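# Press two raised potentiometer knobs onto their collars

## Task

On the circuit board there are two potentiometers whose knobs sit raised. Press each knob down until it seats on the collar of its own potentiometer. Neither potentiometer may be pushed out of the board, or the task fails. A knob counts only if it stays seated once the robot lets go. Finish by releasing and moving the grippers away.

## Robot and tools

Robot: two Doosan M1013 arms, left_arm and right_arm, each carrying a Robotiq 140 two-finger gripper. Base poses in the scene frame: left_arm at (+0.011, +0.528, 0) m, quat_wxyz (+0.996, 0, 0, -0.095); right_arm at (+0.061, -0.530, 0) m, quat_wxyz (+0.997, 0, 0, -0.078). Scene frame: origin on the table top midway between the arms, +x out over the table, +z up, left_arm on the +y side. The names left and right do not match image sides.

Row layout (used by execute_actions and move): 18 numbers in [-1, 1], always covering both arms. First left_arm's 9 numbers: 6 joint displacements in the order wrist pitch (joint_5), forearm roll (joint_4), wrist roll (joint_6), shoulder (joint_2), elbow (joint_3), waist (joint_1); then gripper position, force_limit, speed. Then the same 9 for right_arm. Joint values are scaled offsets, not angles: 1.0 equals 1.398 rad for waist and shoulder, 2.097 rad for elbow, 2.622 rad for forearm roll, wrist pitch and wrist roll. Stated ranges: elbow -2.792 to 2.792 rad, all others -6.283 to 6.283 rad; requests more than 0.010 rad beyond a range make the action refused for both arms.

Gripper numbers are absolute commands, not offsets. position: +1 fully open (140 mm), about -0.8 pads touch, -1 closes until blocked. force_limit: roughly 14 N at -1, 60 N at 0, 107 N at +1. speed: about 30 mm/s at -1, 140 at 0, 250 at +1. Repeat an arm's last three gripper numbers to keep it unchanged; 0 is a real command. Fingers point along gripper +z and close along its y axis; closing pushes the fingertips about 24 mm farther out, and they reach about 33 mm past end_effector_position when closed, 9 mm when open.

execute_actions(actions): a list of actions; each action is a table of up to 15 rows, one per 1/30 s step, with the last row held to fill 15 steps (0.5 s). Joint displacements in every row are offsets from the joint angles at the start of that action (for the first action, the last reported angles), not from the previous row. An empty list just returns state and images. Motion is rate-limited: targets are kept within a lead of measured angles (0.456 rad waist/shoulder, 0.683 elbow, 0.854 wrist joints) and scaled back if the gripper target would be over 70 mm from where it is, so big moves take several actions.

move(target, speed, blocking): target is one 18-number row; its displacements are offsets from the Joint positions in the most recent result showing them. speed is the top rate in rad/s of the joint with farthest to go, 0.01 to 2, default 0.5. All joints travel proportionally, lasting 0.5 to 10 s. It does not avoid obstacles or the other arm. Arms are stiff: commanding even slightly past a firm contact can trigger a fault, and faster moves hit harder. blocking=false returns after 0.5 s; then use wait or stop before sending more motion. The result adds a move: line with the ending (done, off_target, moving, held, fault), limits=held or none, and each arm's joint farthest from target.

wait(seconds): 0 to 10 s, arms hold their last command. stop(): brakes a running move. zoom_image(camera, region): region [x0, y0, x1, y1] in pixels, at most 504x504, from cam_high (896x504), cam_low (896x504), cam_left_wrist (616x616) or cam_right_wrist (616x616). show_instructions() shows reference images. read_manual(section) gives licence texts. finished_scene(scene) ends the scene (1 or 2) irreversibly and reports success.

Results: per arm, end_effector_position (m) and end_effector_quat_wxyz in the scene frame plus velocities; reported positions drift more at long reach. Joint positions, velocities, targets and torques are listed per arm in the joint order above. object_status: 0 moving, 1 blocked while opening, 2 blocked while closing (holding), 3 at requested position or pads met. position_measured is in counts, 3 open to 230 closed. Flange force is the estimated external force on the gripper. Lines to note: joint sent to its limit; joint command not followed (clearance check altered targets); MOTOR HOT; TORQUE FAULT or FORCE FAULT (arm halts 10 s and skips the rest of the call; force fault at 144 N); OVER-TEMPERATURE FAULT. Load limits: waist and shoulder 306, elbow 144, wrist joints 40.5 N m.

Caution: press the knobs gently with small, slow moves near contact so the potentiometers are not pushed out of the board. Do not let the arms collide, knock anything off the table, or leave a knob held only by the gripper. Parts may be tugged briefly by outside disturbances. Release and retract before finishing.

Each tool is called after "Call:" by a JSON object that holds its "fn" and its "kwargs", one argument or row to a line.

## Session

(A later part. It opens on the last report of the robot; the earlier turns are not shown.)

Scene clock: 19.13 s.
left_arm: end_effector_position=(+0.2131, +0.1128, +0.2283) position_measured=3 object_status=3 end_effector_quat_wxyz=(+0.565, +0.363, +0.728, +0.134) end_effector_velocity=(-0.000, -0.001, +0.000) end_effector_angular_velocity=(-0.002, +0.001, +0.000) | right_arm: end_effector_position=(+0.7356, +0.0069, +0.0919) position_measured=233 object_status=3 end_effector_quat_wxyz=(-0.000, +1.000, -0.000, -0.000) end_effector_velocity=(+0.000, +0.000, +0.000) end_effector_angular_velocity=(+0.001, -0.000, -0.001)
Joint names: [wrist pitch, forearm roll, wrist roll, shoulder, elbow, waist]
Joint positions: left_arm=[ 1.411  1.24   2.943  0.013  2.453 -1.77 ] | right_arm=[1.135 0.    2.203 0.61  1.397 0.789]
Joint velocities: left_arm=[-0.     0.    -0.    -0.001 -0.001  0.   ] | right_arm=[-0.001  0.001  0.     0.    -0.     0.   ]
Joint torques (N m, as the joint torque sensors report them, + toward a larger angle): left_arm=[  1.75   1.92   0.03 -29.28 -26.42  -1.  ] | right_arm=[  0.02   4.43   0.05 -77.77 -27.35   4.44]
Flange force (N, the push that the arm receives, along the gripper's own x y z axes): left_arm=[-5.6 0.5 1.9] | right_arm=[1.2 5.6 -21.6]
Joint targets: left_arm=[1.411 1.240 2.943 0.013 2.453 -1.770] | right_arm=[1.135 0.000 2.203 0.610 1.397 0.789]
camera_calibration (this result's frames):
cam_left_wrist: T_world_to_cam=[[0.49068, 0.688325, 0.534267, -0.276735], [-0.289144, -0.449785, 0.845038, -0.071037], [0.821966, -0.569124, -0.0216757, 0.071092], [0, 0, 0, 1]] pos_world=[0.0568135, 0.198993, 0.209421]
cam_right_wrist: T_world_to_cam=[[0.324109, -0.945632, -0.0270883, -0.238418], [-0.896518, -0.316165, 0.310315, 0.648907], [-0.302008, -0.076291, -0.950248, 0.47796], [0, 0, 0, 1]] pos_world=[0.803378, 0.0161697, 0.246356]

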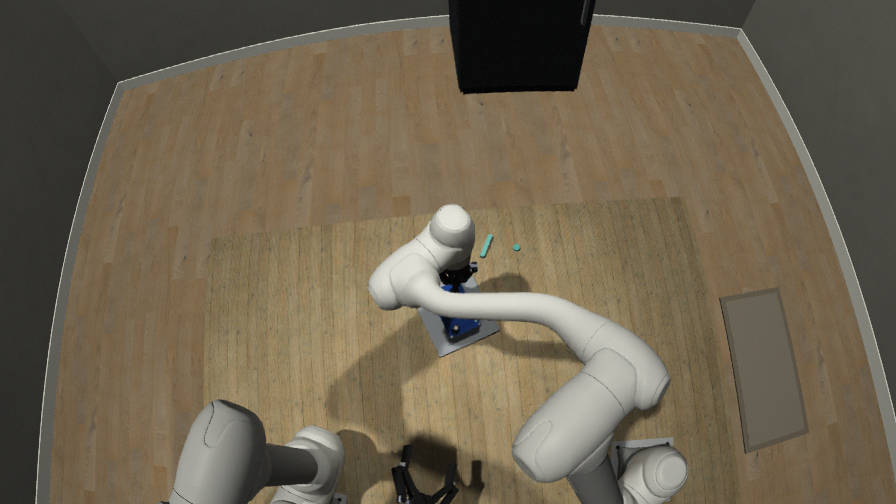

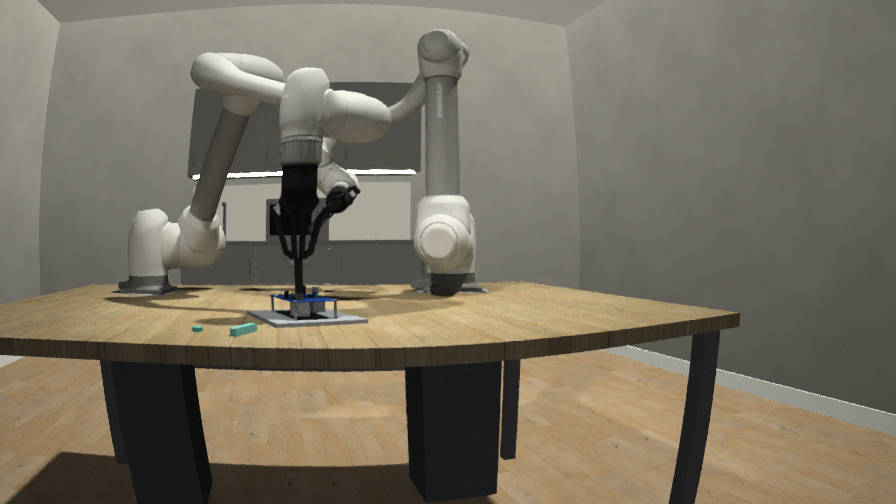

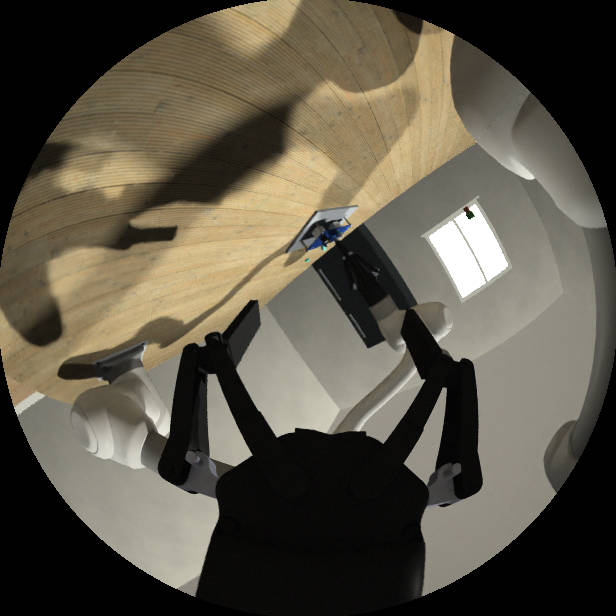

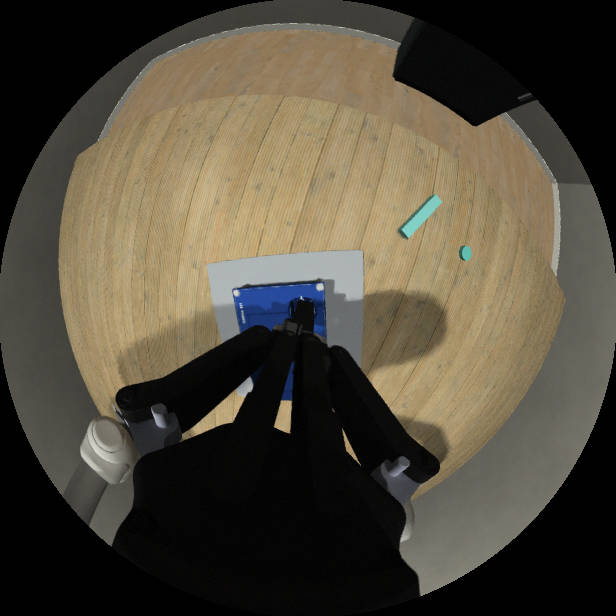

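Call:
{"fn": "move", "kwargs": {
  "target": [0,0,0,0,0,0,1,0,0, 0.00798,0,0,-0.006776,-0.005474,0,-1,0,0.5],
  "speed": 0.04
}}

Call:
{"fn": "zoom_image", "kwargs": {
  "camera": "cam_low",
  "region": [290, 284, 310, 304]
}}

Scene clock: 20.10 s.
left_arm: end_effector_position=(+0.2131, +0.1128, +0.2283) position_measured=3 object_status=3 end_effector_quat_wxyz=(+0.565, +0.363, +0.728, +0.134) end_effector_velocity=(+0.000, +0.000, -0.000) end_effector_angular_velocity=(-0.000, +0.000, +0.000) | right_arm: end_effector_position=(+0.7356, +0.0069, +0.1058) position_measured=233 object_status=3 end_effector_quat_wxyz=(-0.000, +1.000, -0.000, -0.000) end_effector_velocity=(+0.000, -0.000, +0.001) end_effector_angular_velocity=(-0.001, -0.000, -0.000)
Joint names: [wrist pitch, forearm roll, wrist roll, shoulder, elbow, waist]
Joint positions: left_arm=[ 1.411  1.24   2.943  0.013  2.453 -1.77 ] | right_arm=[1.155 0.    2.203 0.601 1.386 0.789]
Joint velocities: left_arm=[-0.001  0.    -0.001 -0.     0.001  0.001] | right_arm=[ 0.002 -0.001  0.001 -0.001 -0.001 -0.   ]
Joint torques (N m, as the joint torque sensors report them, + toward a larger angle): left_arm=[  1.78   1.87   0.   -28.6  -26.16  -0.92] | right_arm=[ -0.24   3.89  -0.13 -99.45 -38.52   2.93]
Flange force (N, the push that the arm receives, along the gripper's own x y z axes): left_arm=[-6.1 1.9 1.3] | right_arm=[4.7 0.4 2.1]
Joint targets: left_arm=[1.411 1.240 2.943 0.013 2.453 -1.770] | right_arm=[1.156 0.000 2.203 0.600 1.386 0.789]
move: done; limits=none; left_arm: farthest joint: the waist, 0.000 radians from its target (0.000 radians at the start); right_arm: farthest joint: the wrist pitch, 0.001 radians from its target (0.021 radians at the start)
camera_calibration (this result's frames):
cam_left_wrist: T_world_to_cam=[[0.49068, 0.688325, 0.534267, -0.276736], [-0.289144, -0.449786, 0.845038, -0.0710369], [0.821966, -0.569123, -0.0216757, 0.071092], [0, 0, 0, 1]] pos_world=[0.0568135, 0.198993, 0.209421]
cam_right_wrist: T_world_to_cam=[[0.324116, -0.94563, -0.0270904, -0.238042], [-0.896515, -0.316171, 0.310318, 0.6446], [-0.302011, -0.0762918, -0.950247, 0.491175], [0, 0, 0, 1]] pos_world=[0.803387, 0.0161772, 0.260258]

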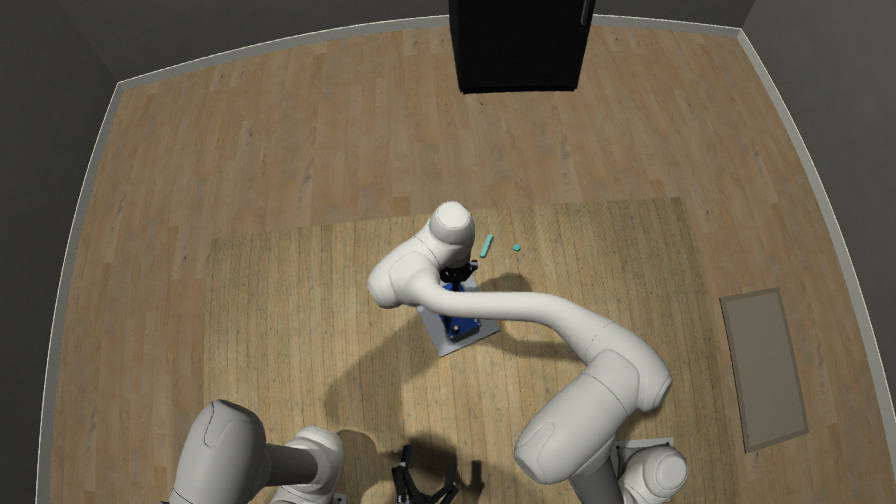

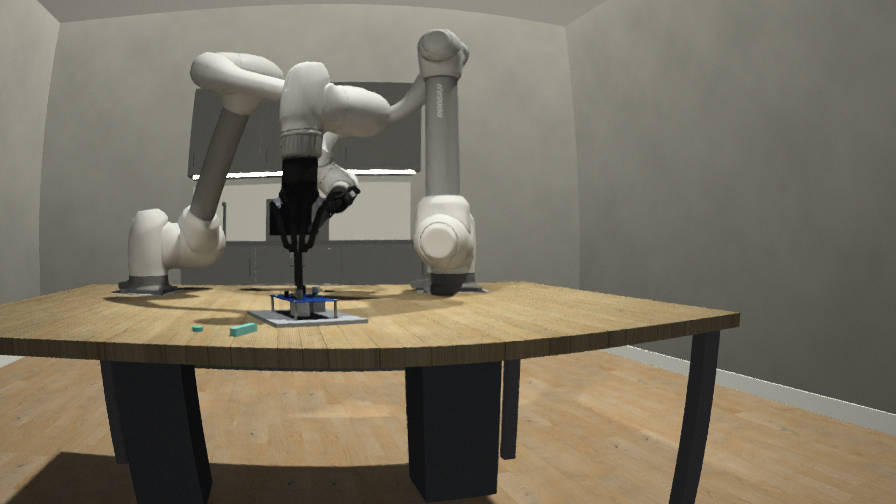

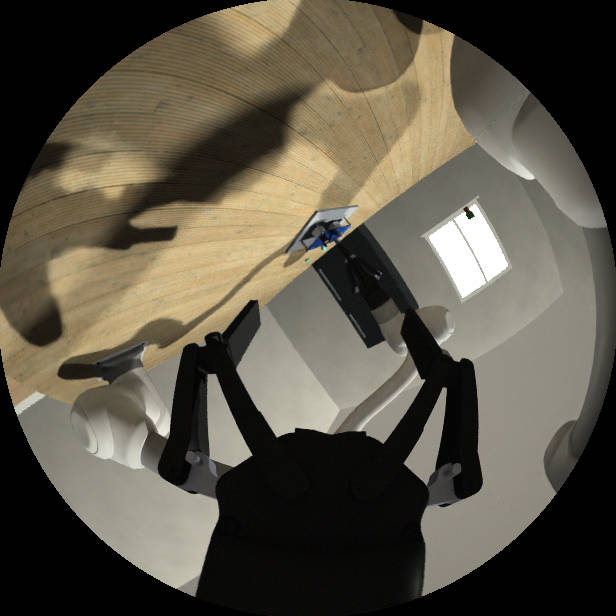

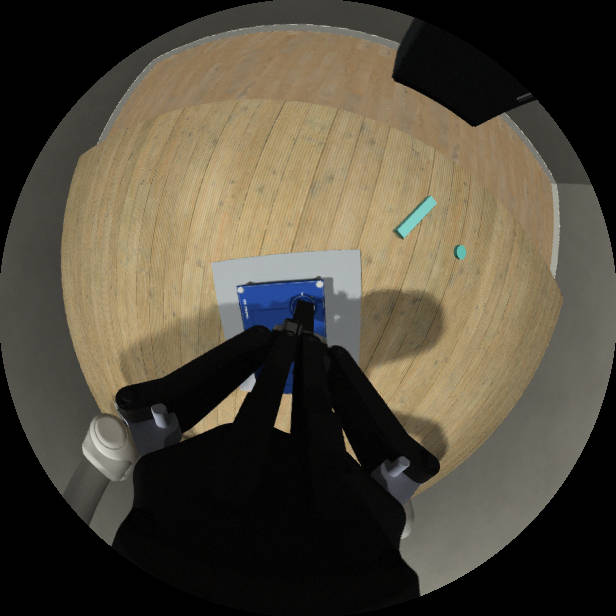

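Region (290, 284, 310, 304) of cam_low's 896x504 image, scaled by 25.200, with more detail than that image has.

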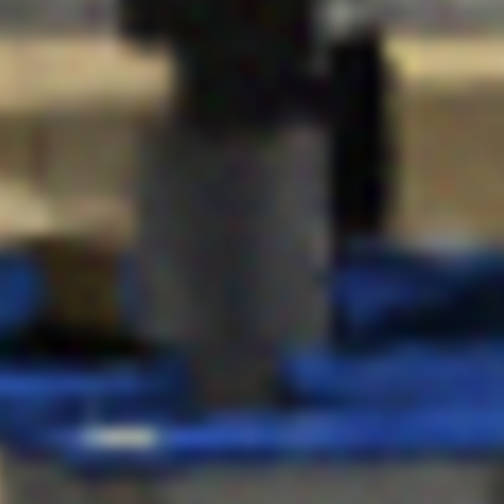

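Call:
{"fn": "move", "kwargs": {
  "target": [0,0,0,0,0,0,1,0,0, -0.000779,0,0.028849,-0.021388,0.015235,0.054108,-1,0,0.5],
  "speed": 0.15
}}

Call:
{"fn": "zoom_image", "kwargs": {
  "camera": "cam_low",
  "region": [283, 276, 328, 306]
}}

Call:
{"fn": "zoom_image", "kwargs": {
  "camera": "cam_right_wrist",
  "region": [230, 260, 380, 410]
}}

Scene clock: 22.17 s.
left_arm: end_effector_position=(+0.2131, +0.1128, +0.2283) position_measured=3 object_status=3 end_effector_quat_wxyz=(+0.565, +0.363, +0.728, +0.134) end_effector_velocity=(-0.000, -0.000, +0.000) end_effector_angular_velocity=(-0.001, +0.001, -0.000) | right_arm: end_effector_position=(+0.6812, +0.0460, +0.1150) position_measured=233 object_status=3 end_effector_quat_wxyz=(-0.000, +1.000, -0.000, -0.000) end_effector_velocity=(-0.002, +0.001, +0.000) end_effector_angular_velocity=(+0.000, +0.000, -0.001)
Joint names: [wrist pitch, forearm roll, wrist roll, shoulder, elbow, waist]
Joint positions: left_arm=[ 1.411  1.24   2.943  0.013  2.453 -1.77 ] | right_arm=[1.153 0.    2.278 0.571 1.418 0.864]
Joint velocities: left_arm=[-0.    -0.    -0.    -0.    -0.001 -0.   ] | right_arm=[ 0.     0.     0.003 -0.001  0.001  0.002]
Joint torques (N m, as the joint torque sensors report them, + toward a larger angle): left_arm=[  1.86   1.8   -0.03 -28.61 -26.15  -1.24] | right_arm=[ -0.23   4.27  -0.12 -98.11 -38.64   1.48]
Flange force (N, the push that the arm receives, along the gripper's own x y z axes): left_arm=[-6.7 2.0 2.3] | right_arm=[4.9 -2.1 2.9]
Joint targets: left_arm=[1.411 1.240 2.943 0.013 2.453 -1.770] | right_arm=[1.153 0.000 2.278 0.571 1.418 0.864]
move: done; limits=none; left_arm: farthest joint: the waist, 0.000 radians from its target (0.000 radians at the start); right_arm: farthest joint: the waist, 0.001 radians from its target (0.076 radians at the start)
camera_calibration (this result's frames):
cam_left_wrist: T_world_to_cam=[[0.49068, 0.688325, 0.534267, -0.276736], [-0.289144, -0.449786, 0.845038, -0.0710369], [0.821966, -0.569123, -0.0216758, 0.0710921], [0, 0, 0, 1]] pos_world=[0.0568134, 0.198993, 0.209421]
cam_right_wrist: T_world_to_cam=[[0.324118, -0.94563, -0.0270654, -0.183225], [-0.896507, -0.316163, 0.310347, 0.605274], [-0.30203, -0.0763246, -0.950238, 0.486437], [0, 0, 0, 1]] pos_world=[0.748938, 0.0552299, 0.269426]

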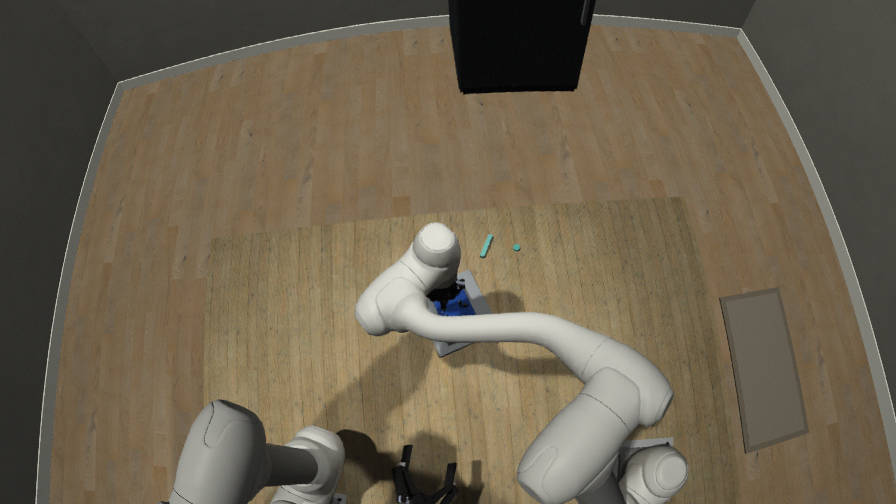

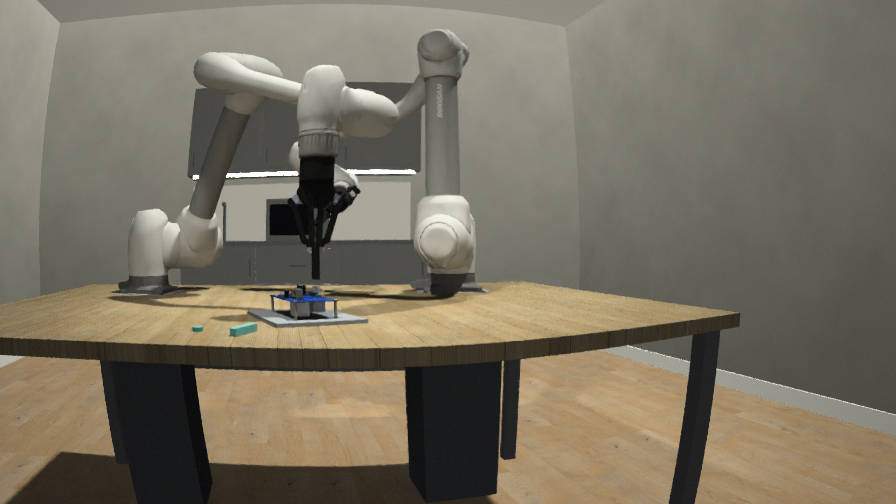

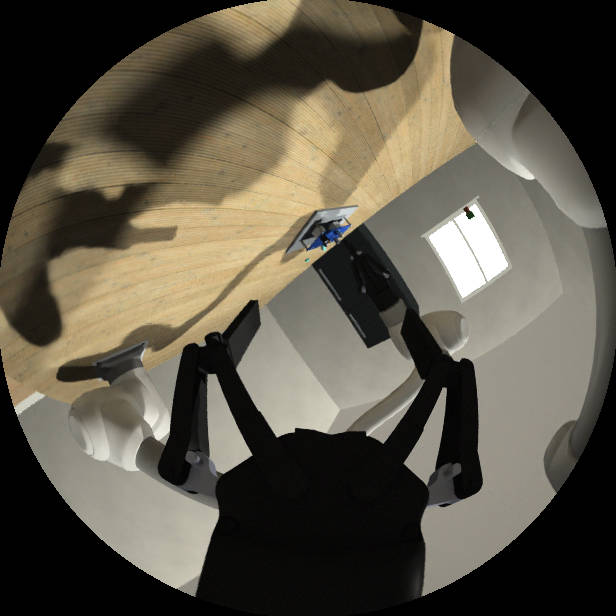

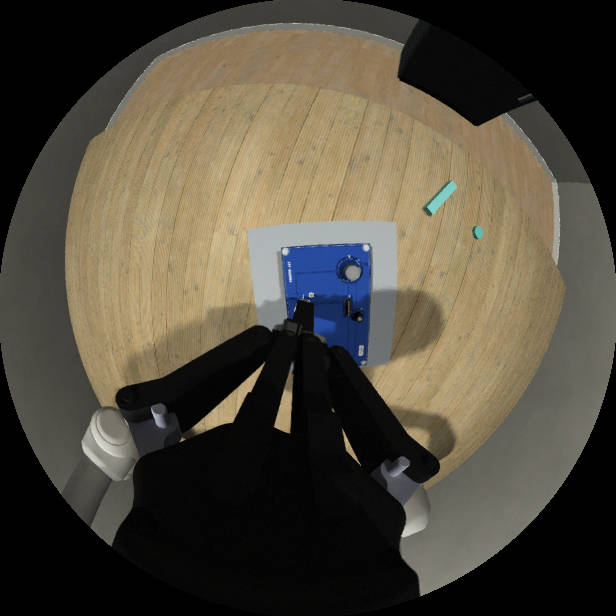

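Region (283, 276, 328, 306) of cam_low's 896x504 image, scaled by 11.200, with more detail than that image has.

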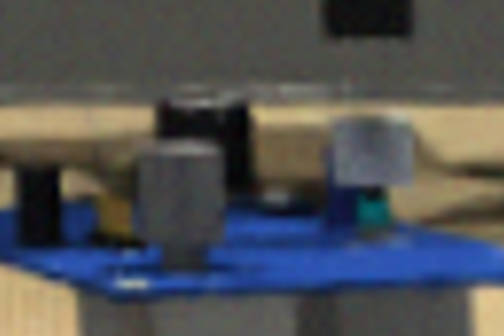

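Region (230, 260, 380, 410) of cam_right_wrist's 616x616 image, scaled by 3.360, with more detail than that image has.

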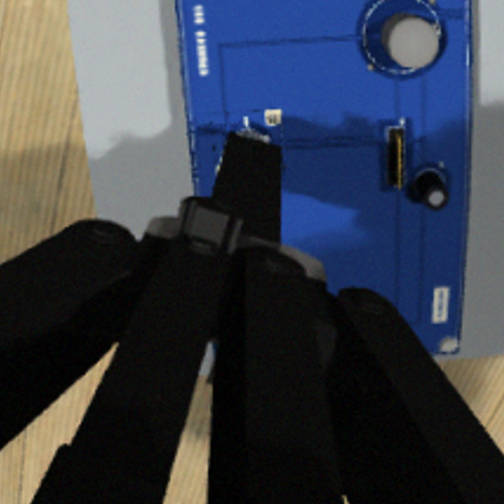

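Call:
{"fn": "zoom_image", "kwargs": {
  "camera": "cam_low",
  "region": [306, 282, 326, 302]
}}

Region (306, 282, 326, 302) of cam_low's 896x504 image, scaled by 25.200, with more detail than that image has.

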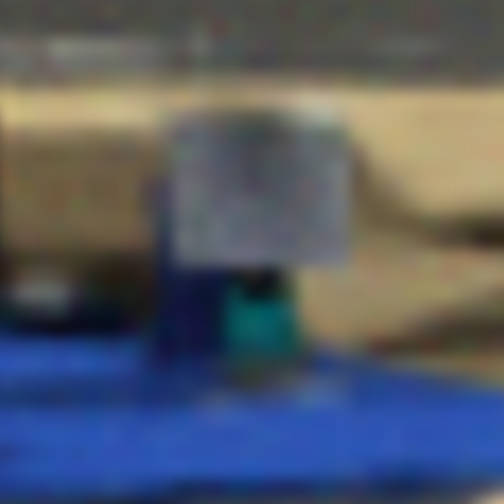

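Call:
{"fn": "move", "kwargs": {
  "target": [0,0,0,0,0,0,1,0,0, -0.01357,0,0,0.011531,0.009279,0,-1,0,0.5],
  "speed": 0.015
}}

Call:
{"fn": "zoom_image", "kwargs": {
  "camera": "cam_low",
  "region": [306, 282, 326, 302]
}}

Scene clock: 25.93 s.
left_arm: end_effector_position=(+0.2131, +0.1128, +0.2283) position_measured=3 object_status=3 end_effector_quat_wxyz=(+0.565, +0.363, +0.728, +0.134) end_effector_velocity=(-0.000, -0.000, -0.000) end_effector_angular_velocity=(+0.000, +0.000, -0.000) | right_arm: end_effector_position=(+0.6812, +0.0460, +0.0916) position_measured=233 object_status=3 end_effector_quat_wxyz=(-0.000, +1.000, -0.000, -0.000) end_effector_velocity=(+0.000, +0.000, -0.001) end_effector_angular_velocity=(+0.000, -0.000, +0.000)
Joint names: [wrist pitch, forearm roll, wrist roll, shoulder, elbow, waist]
Joint positions: left_arm=[ 1.411  1.24   2.943  0.013  2.453 -1.77 ] | right_arm=[1.118 0.    2.278 0.587 1.437 0.864]
Joint velocities: left_arm=[-0. -0.  0.  0. -0. -0.] | right_arm=[-0.002 -0.     0.     0.001  0.001 -0.   ]
Joint torques (N m, as the joint torque sensors report them, + toward a larger angle): left_arm=[  1.73   1.86   0.02 -28.55 -26.43  -0.45] | right_arm=[  0.18   3.41  -0.1  -91.4  -33.4    0.23]
Flange force (N, the push that the arm receives, along the gripper's own x y z axes): left_arm=[-5.3 1.9 0.1] | right_arm=[3.7 -3.2 -5.5]
Joint targets: left_arm=[1.411 1.240 2.943 0.013 2.453 -1.770] | right_arm=[1.118 0.000 2.278 0.587 1.437 0.864]
move: done; limits=none; left_arm: farthest joint: the waist, 0.000 radians from its target (0.000 radians at the start); right_arm: farthest joint: the wrist pitch, 0.001 radians from its target (0.036 radians at the start)
camera_calibration (this result's frames):
cam_left_wrist: T_world_to_cam=[[0.49068, 0.688325, 0.534267, -0.276736], [-0.289144, -0.449785, 0.845038, -0.071037], [0.821966, -0.569124, -0.0216756, 0.071092], [0, 0, 0, 1]] pos_world=[0.0568135, 0.198993, 0.209421]
cam_right_wrist: T_world_to_cam=[[0.324111, -0.945632, -0.0270644, -0.183856], [-0.896509, -0.316157, 0.310348, 0.612516], [-0.302031, -0.0763237, -0.950238, 0.464201], [0, 0, 0, 1]] pos_world=[0.748919, 0.0552212, 0.246032]

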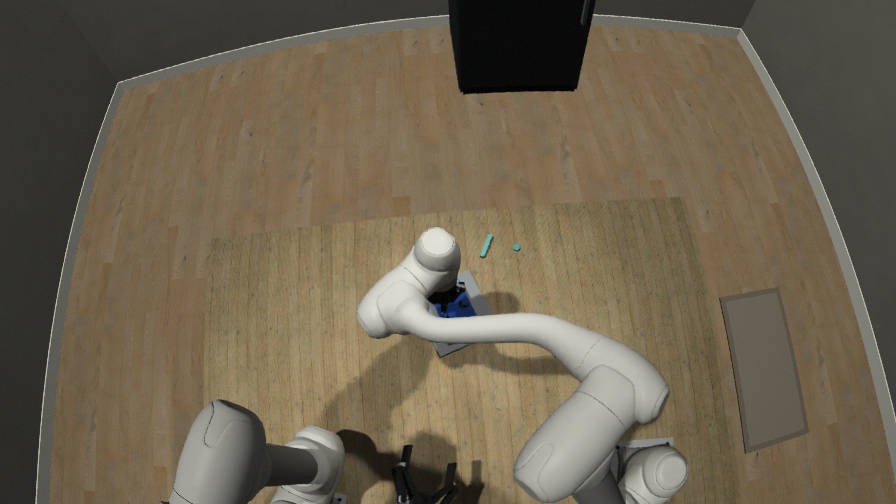

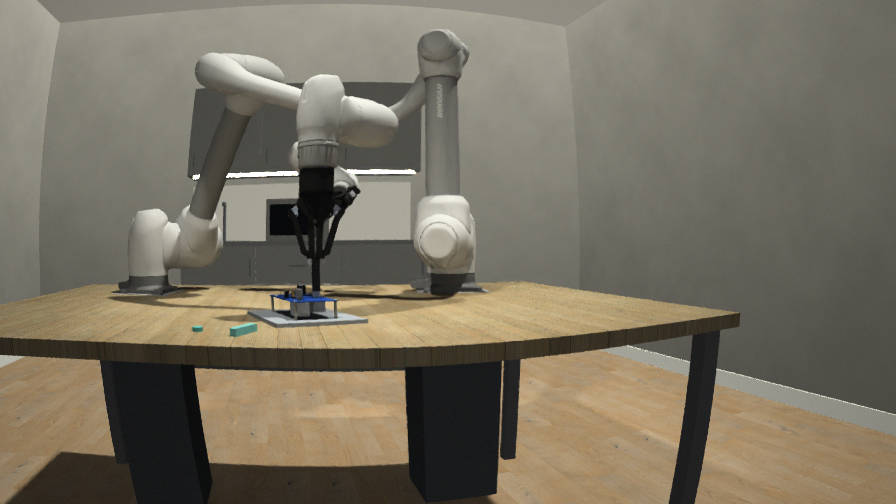

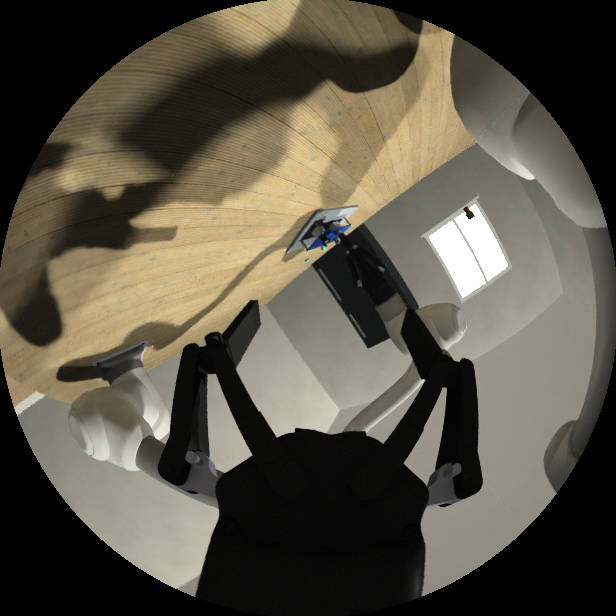

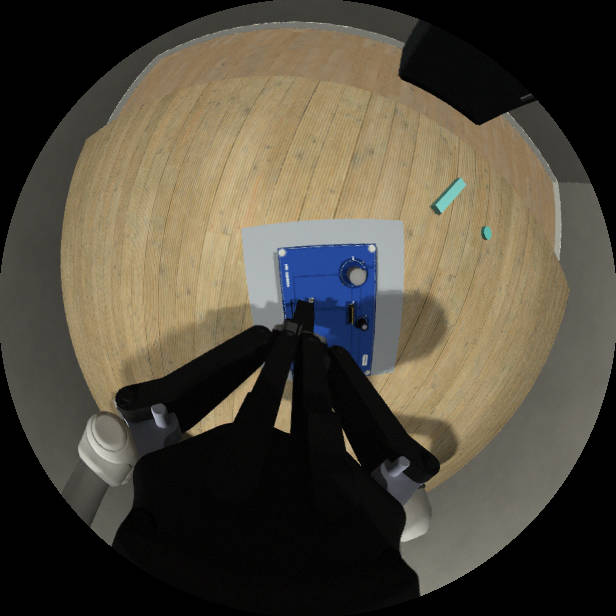

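Region (306, 282, 326, 302) of cam_low's 896x504 image, scaled by 25.200, with more detail than that image has.

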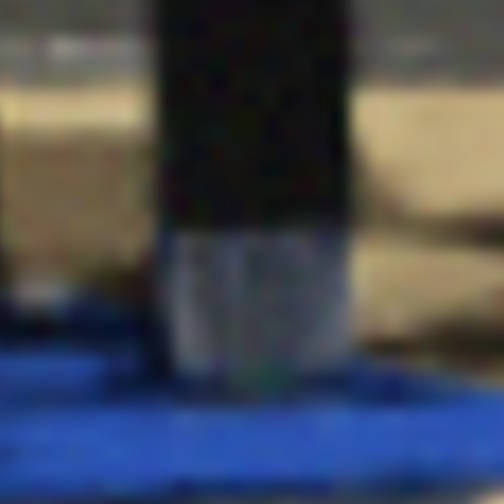

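Call:
{"fn": "move", "kwargs": {
  "target": [0,0,0,0,0,0,1,0,0, 0.00287,0,0,-0.00253,-0.0019,0,-1,0,0.5],
  "speed": 0.03
}}

Call:
{"fn": "zoom_image", "kwargs": {
  "camera": "cam_low",
  "region": [306, 282, 326, 302]
}}

Scene clock: 26.90 s.
left_arm: end_effector_position=(+0.2131, +0.1128, +0.2283) position_measured=3 object_status=3 end_effector_quat_wxyz=(+0.565, +0.363, +0.728, +0.134) end_effector_velocity=(+0.000, -0.000, +0.000) end_effector_angular_velocity=(-0.001, -0.000, +0.001) | right_arm: end_effector_position=(+0.6812, +0.0459, +0.0965) position_measured=233 object_status=3 end_effector_quat_wxyz=(-0.000, +1.000, -0.000, -0.000) end_effector_velocity=(-0.000, -0.000, +0.001) end_effector_angular_velocity=(-0.000, +0.001, -0.001)
Joint names: [wrist pitch, forearm roll, wrist roll, shoulder, elbow, waist]
Joint positions: left_arm=[ 1.411  1.24   2.943  0.013  2.453 -1.77 ] | right_arm=[1.125 0.    2.278 0.583 1.433 0.864]
Joint velocities: left_arm=[ 0.001  0.     0.    -0.    -0.001  0.001] | right_arm=[ 0.002  0.     0.001 -0.001 -0.001  0.   ]
Joint torques (N m, as the joint torque sensors report them, + toward a larger angle): left_arm=[  1.92   1.99   0.2  -28.8  -26.29  -0.67] | right_arm=[ -0.21   3.97  -0.01 -94.68 -37.65   1.07]
Flange force (N, the push that the arm receives, along the gripper's own x y z axes): left_arm=[-5.2 1.2 1.0] | right_arm=[1.1 0.7 -0.1]
Joint targets: left_arm=[1.411 1.240 2.943 0.013 2.453 -1.770] | right_arm=[1.125 0.000 2.278 0.583 1.433 0.864]
move: done; limits=none; left_arm: farthest joint: the waist, 0.000 radians from its target (0.000 radians at the start); right_arm: farthest joint: the waist, 0.000 radians from its target (0.000 radians at the start)
camera_calibration (this result's frames):
cam_left_wrist: T_world_to_cam=[[0.49068, 0.688325, 0.534267, -0.276735], [-0.289144, -0.449786, 0.845038, -0.071037], [0.821966, -0.569124, -0.0216758, 0.0710921], [0, 0, 0, 1]] pos_world=[0.0568134, 0.198993, 0.209421]
cam_right_wrist: T_world_to_cam=[[0.32409, -0.945639, -0.0270539, -0.183733], [-0.896509, -0.316132, 0.310375, 0.610997], [-0.302056, -0.0763355, -0.950229, 0.468849], [0, 0, 0, 1]] pos_world=[0.748929, 0.0552001, 0.250904]

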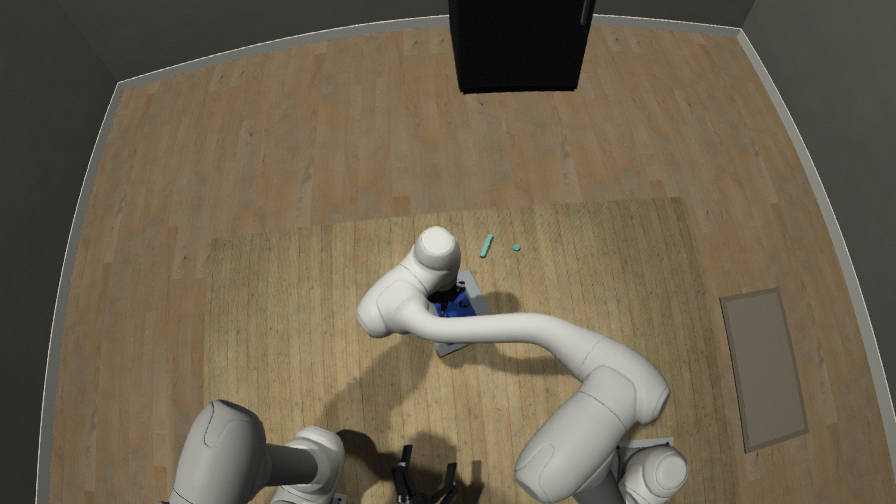

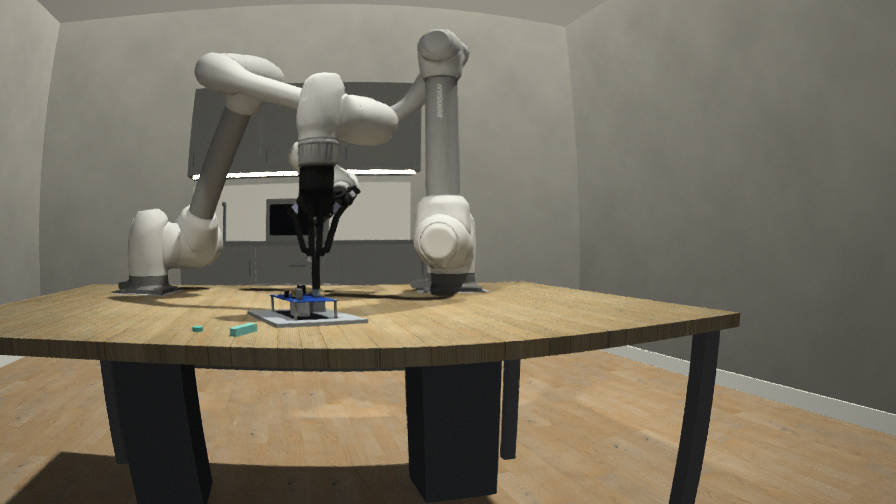

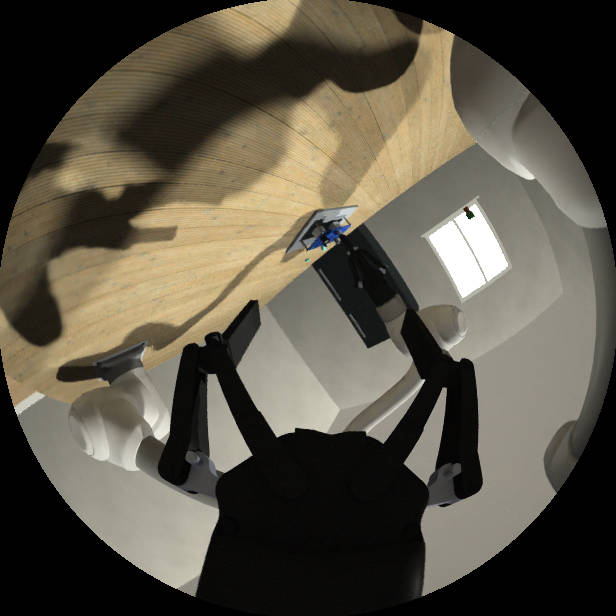

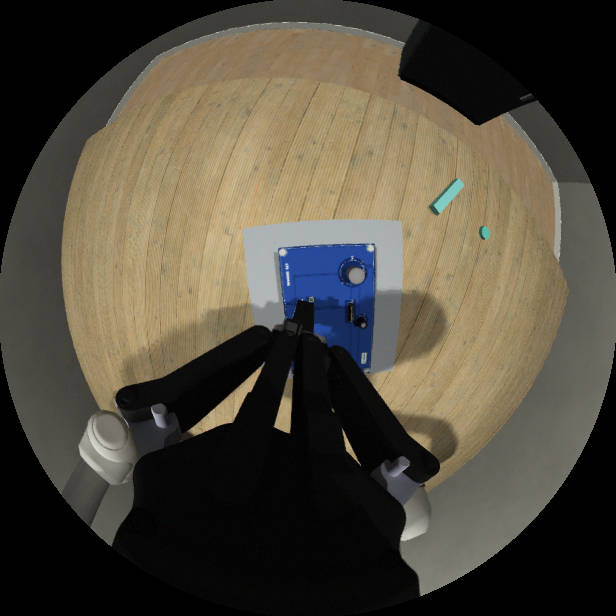

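Region (306, 282, 326, 302) of cam_low's 896x504 image, scaled by 25.200, with more detail than that image has.

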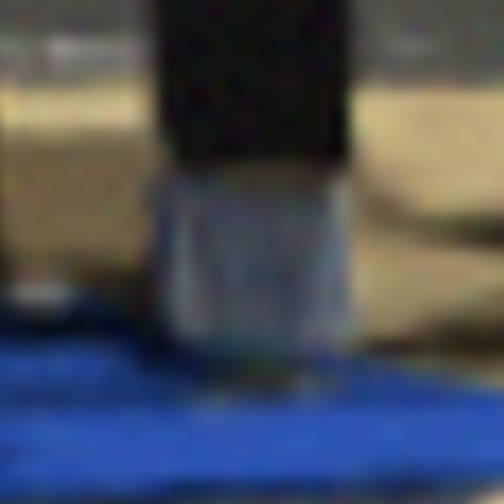

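Call:
{"fn": "zoom_image", "kwargs": {
  "camera": "cam_low",
  "region": [310, 288, 322, 300]
}}

Region (310, 288, 322, 300) of cam_low's 896x504 image, scaled by 42.000, with more detail than that image has.

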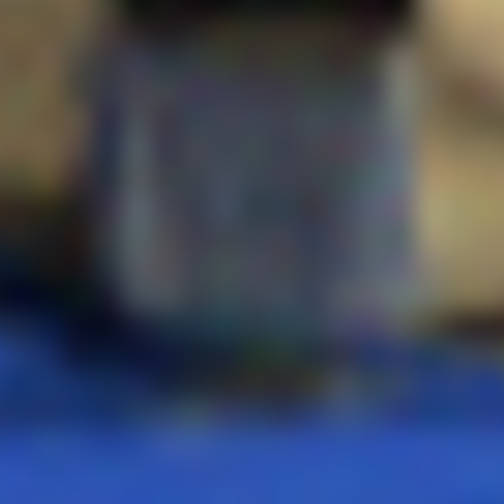

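Call:
{"fn": "move", "kwargs": {
  "target": [0,0,0,0,0,0,1,0,0, -0.003616,0,0,0.003188,0.002397,0,-1,0,0.5],
  "speed": 0.01
}}

Scene clock: 28.60 s.
left_arm: end_effector_position=(+0.2131, +0.1128, +0.2283) position_measured=3 object_status=3 end_effector_quat_wxyz=(+0.565, +0.363, +0.728, +0.134) end_effector_velocity=(+0.000, -0.000, -0.000) end_effector_angular_velocity=(-0.000, +0.000, +0.000) | right_arm: end_effector_position=(+0.6812, +0.0459, +0.0903) position_measured=233 object_status=3 end_effector_quat_wxyz=(-0.000, +1.000, -0.000, -0.000) end_effector_velocity=(+0.000, -0.000, -0.001) end_effector_angular_velocity=(-0.001, -0.001, +0.002)
Joint names: [wrist pitch, forearm roll, wrist roll, shoulder, elbow, waist]
Joint positions: left_arm=[ 1.411  1.24   2.943  0.013  2.453 -1.77 ] | right_arm=[1.116 0.    2.278 0.588 1.438 0.864]
Joint velocities: left_arm=[-0.  0. -0.  0. -0.  0.] | right_arm=[-0.001 -0.002 -0.001  0.     0.001  0.   ]
Joint torques (N m, as the joint torque sensors report them, + toward a larger angle): left_arm=[  1.88   2.01   0.06 -28.5  -26.44  -0.6 ] | right_arm=[ -0.27   4.21   0.26 -93.55 -34.48   1.79]
Flange force (N, the push that the arm receives, along the gripper's own x y z axes): left_arm=[-5.1 2.1 0.6] | right_arm=[5.6 -2.0 -3.6]
Joint targets: left_arm=[1.411 1.240 2.943 0.013 2.453 -1.770] | right_arm=[1.116 0.000 2.278 0.588 1.438 0.864]
move: done; limits=none; left_arm: farthest joint: the waist, 0.000 radians from its target (0.000 radians at the start); right_arm: farthest joint: the waist, 0.000 radians from its target (0.000 radians at the start)
camera_calibration (this result's frames):
cam_left_wrist: T_world_to_cam=[[0.49068, 0.688325, 0.534267, -0.276735], [-0.289144, -0.449785, 0.845038, -0.071037], [0.821966, -0.569123, -0.0216757, 0.071092], [0, 0, 0, 1]] pos_world=[0.0568134, 0.198993, 0.209421]
cam_right_wrist: T_world_to_cam=[[0.324087, -0.94564, -0.0270574, -0.1839], [-0.896513, -0.316131, 0.310364, 0.612931], [-0.302046, -0.0763277, -0.950233, 0.462932], [0, 0, 0, 1]] pos_world=[0.748927, 0.0551981, 0.244686]

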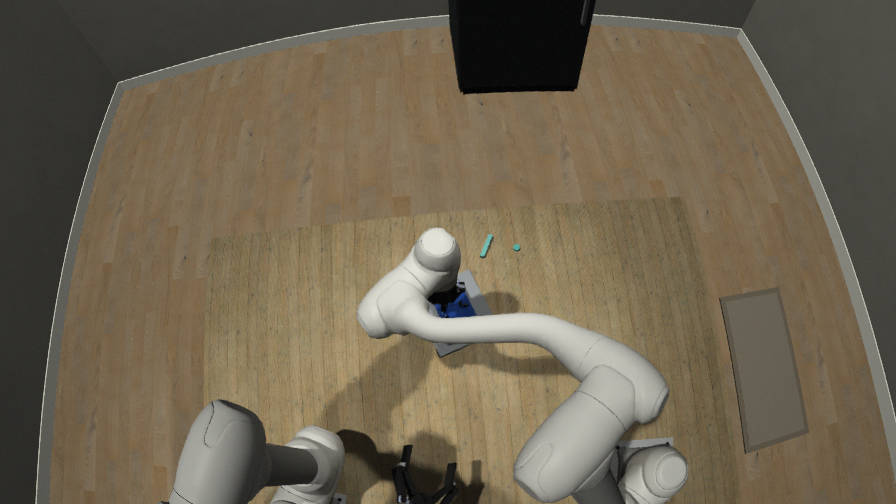

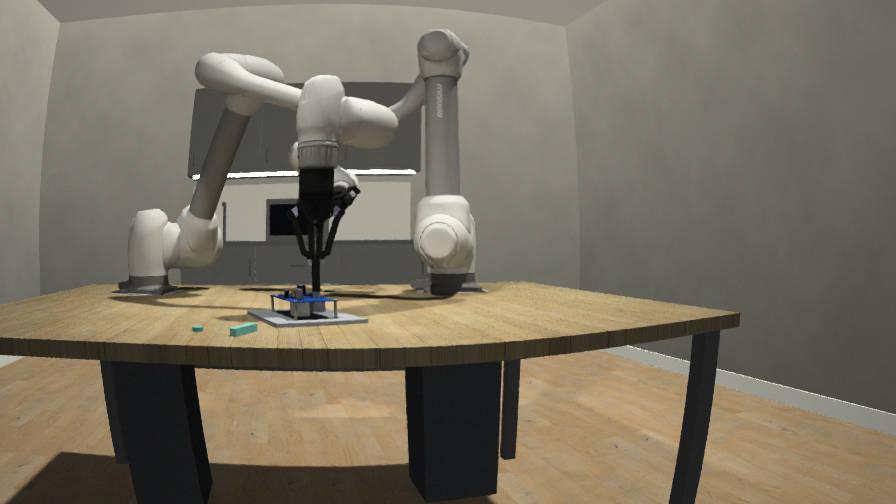

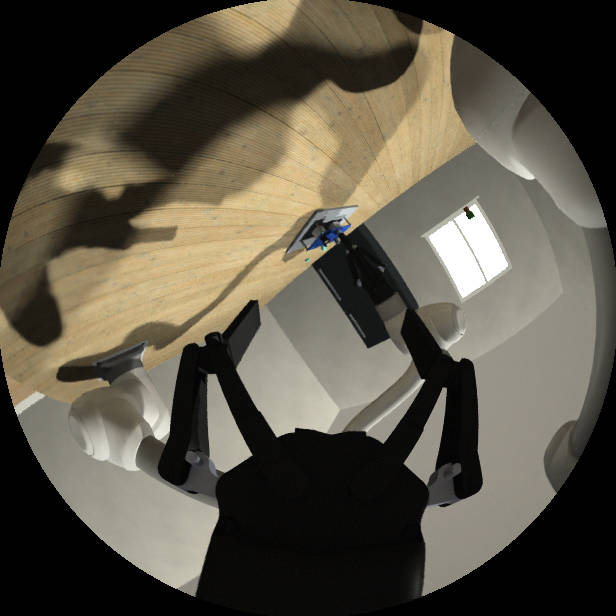

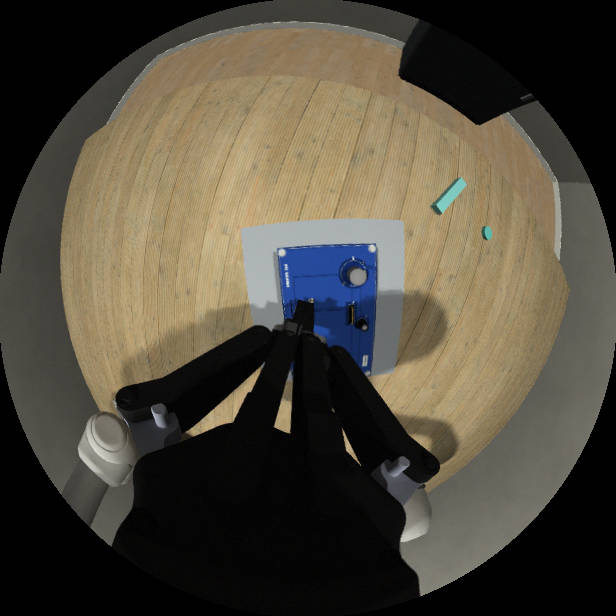

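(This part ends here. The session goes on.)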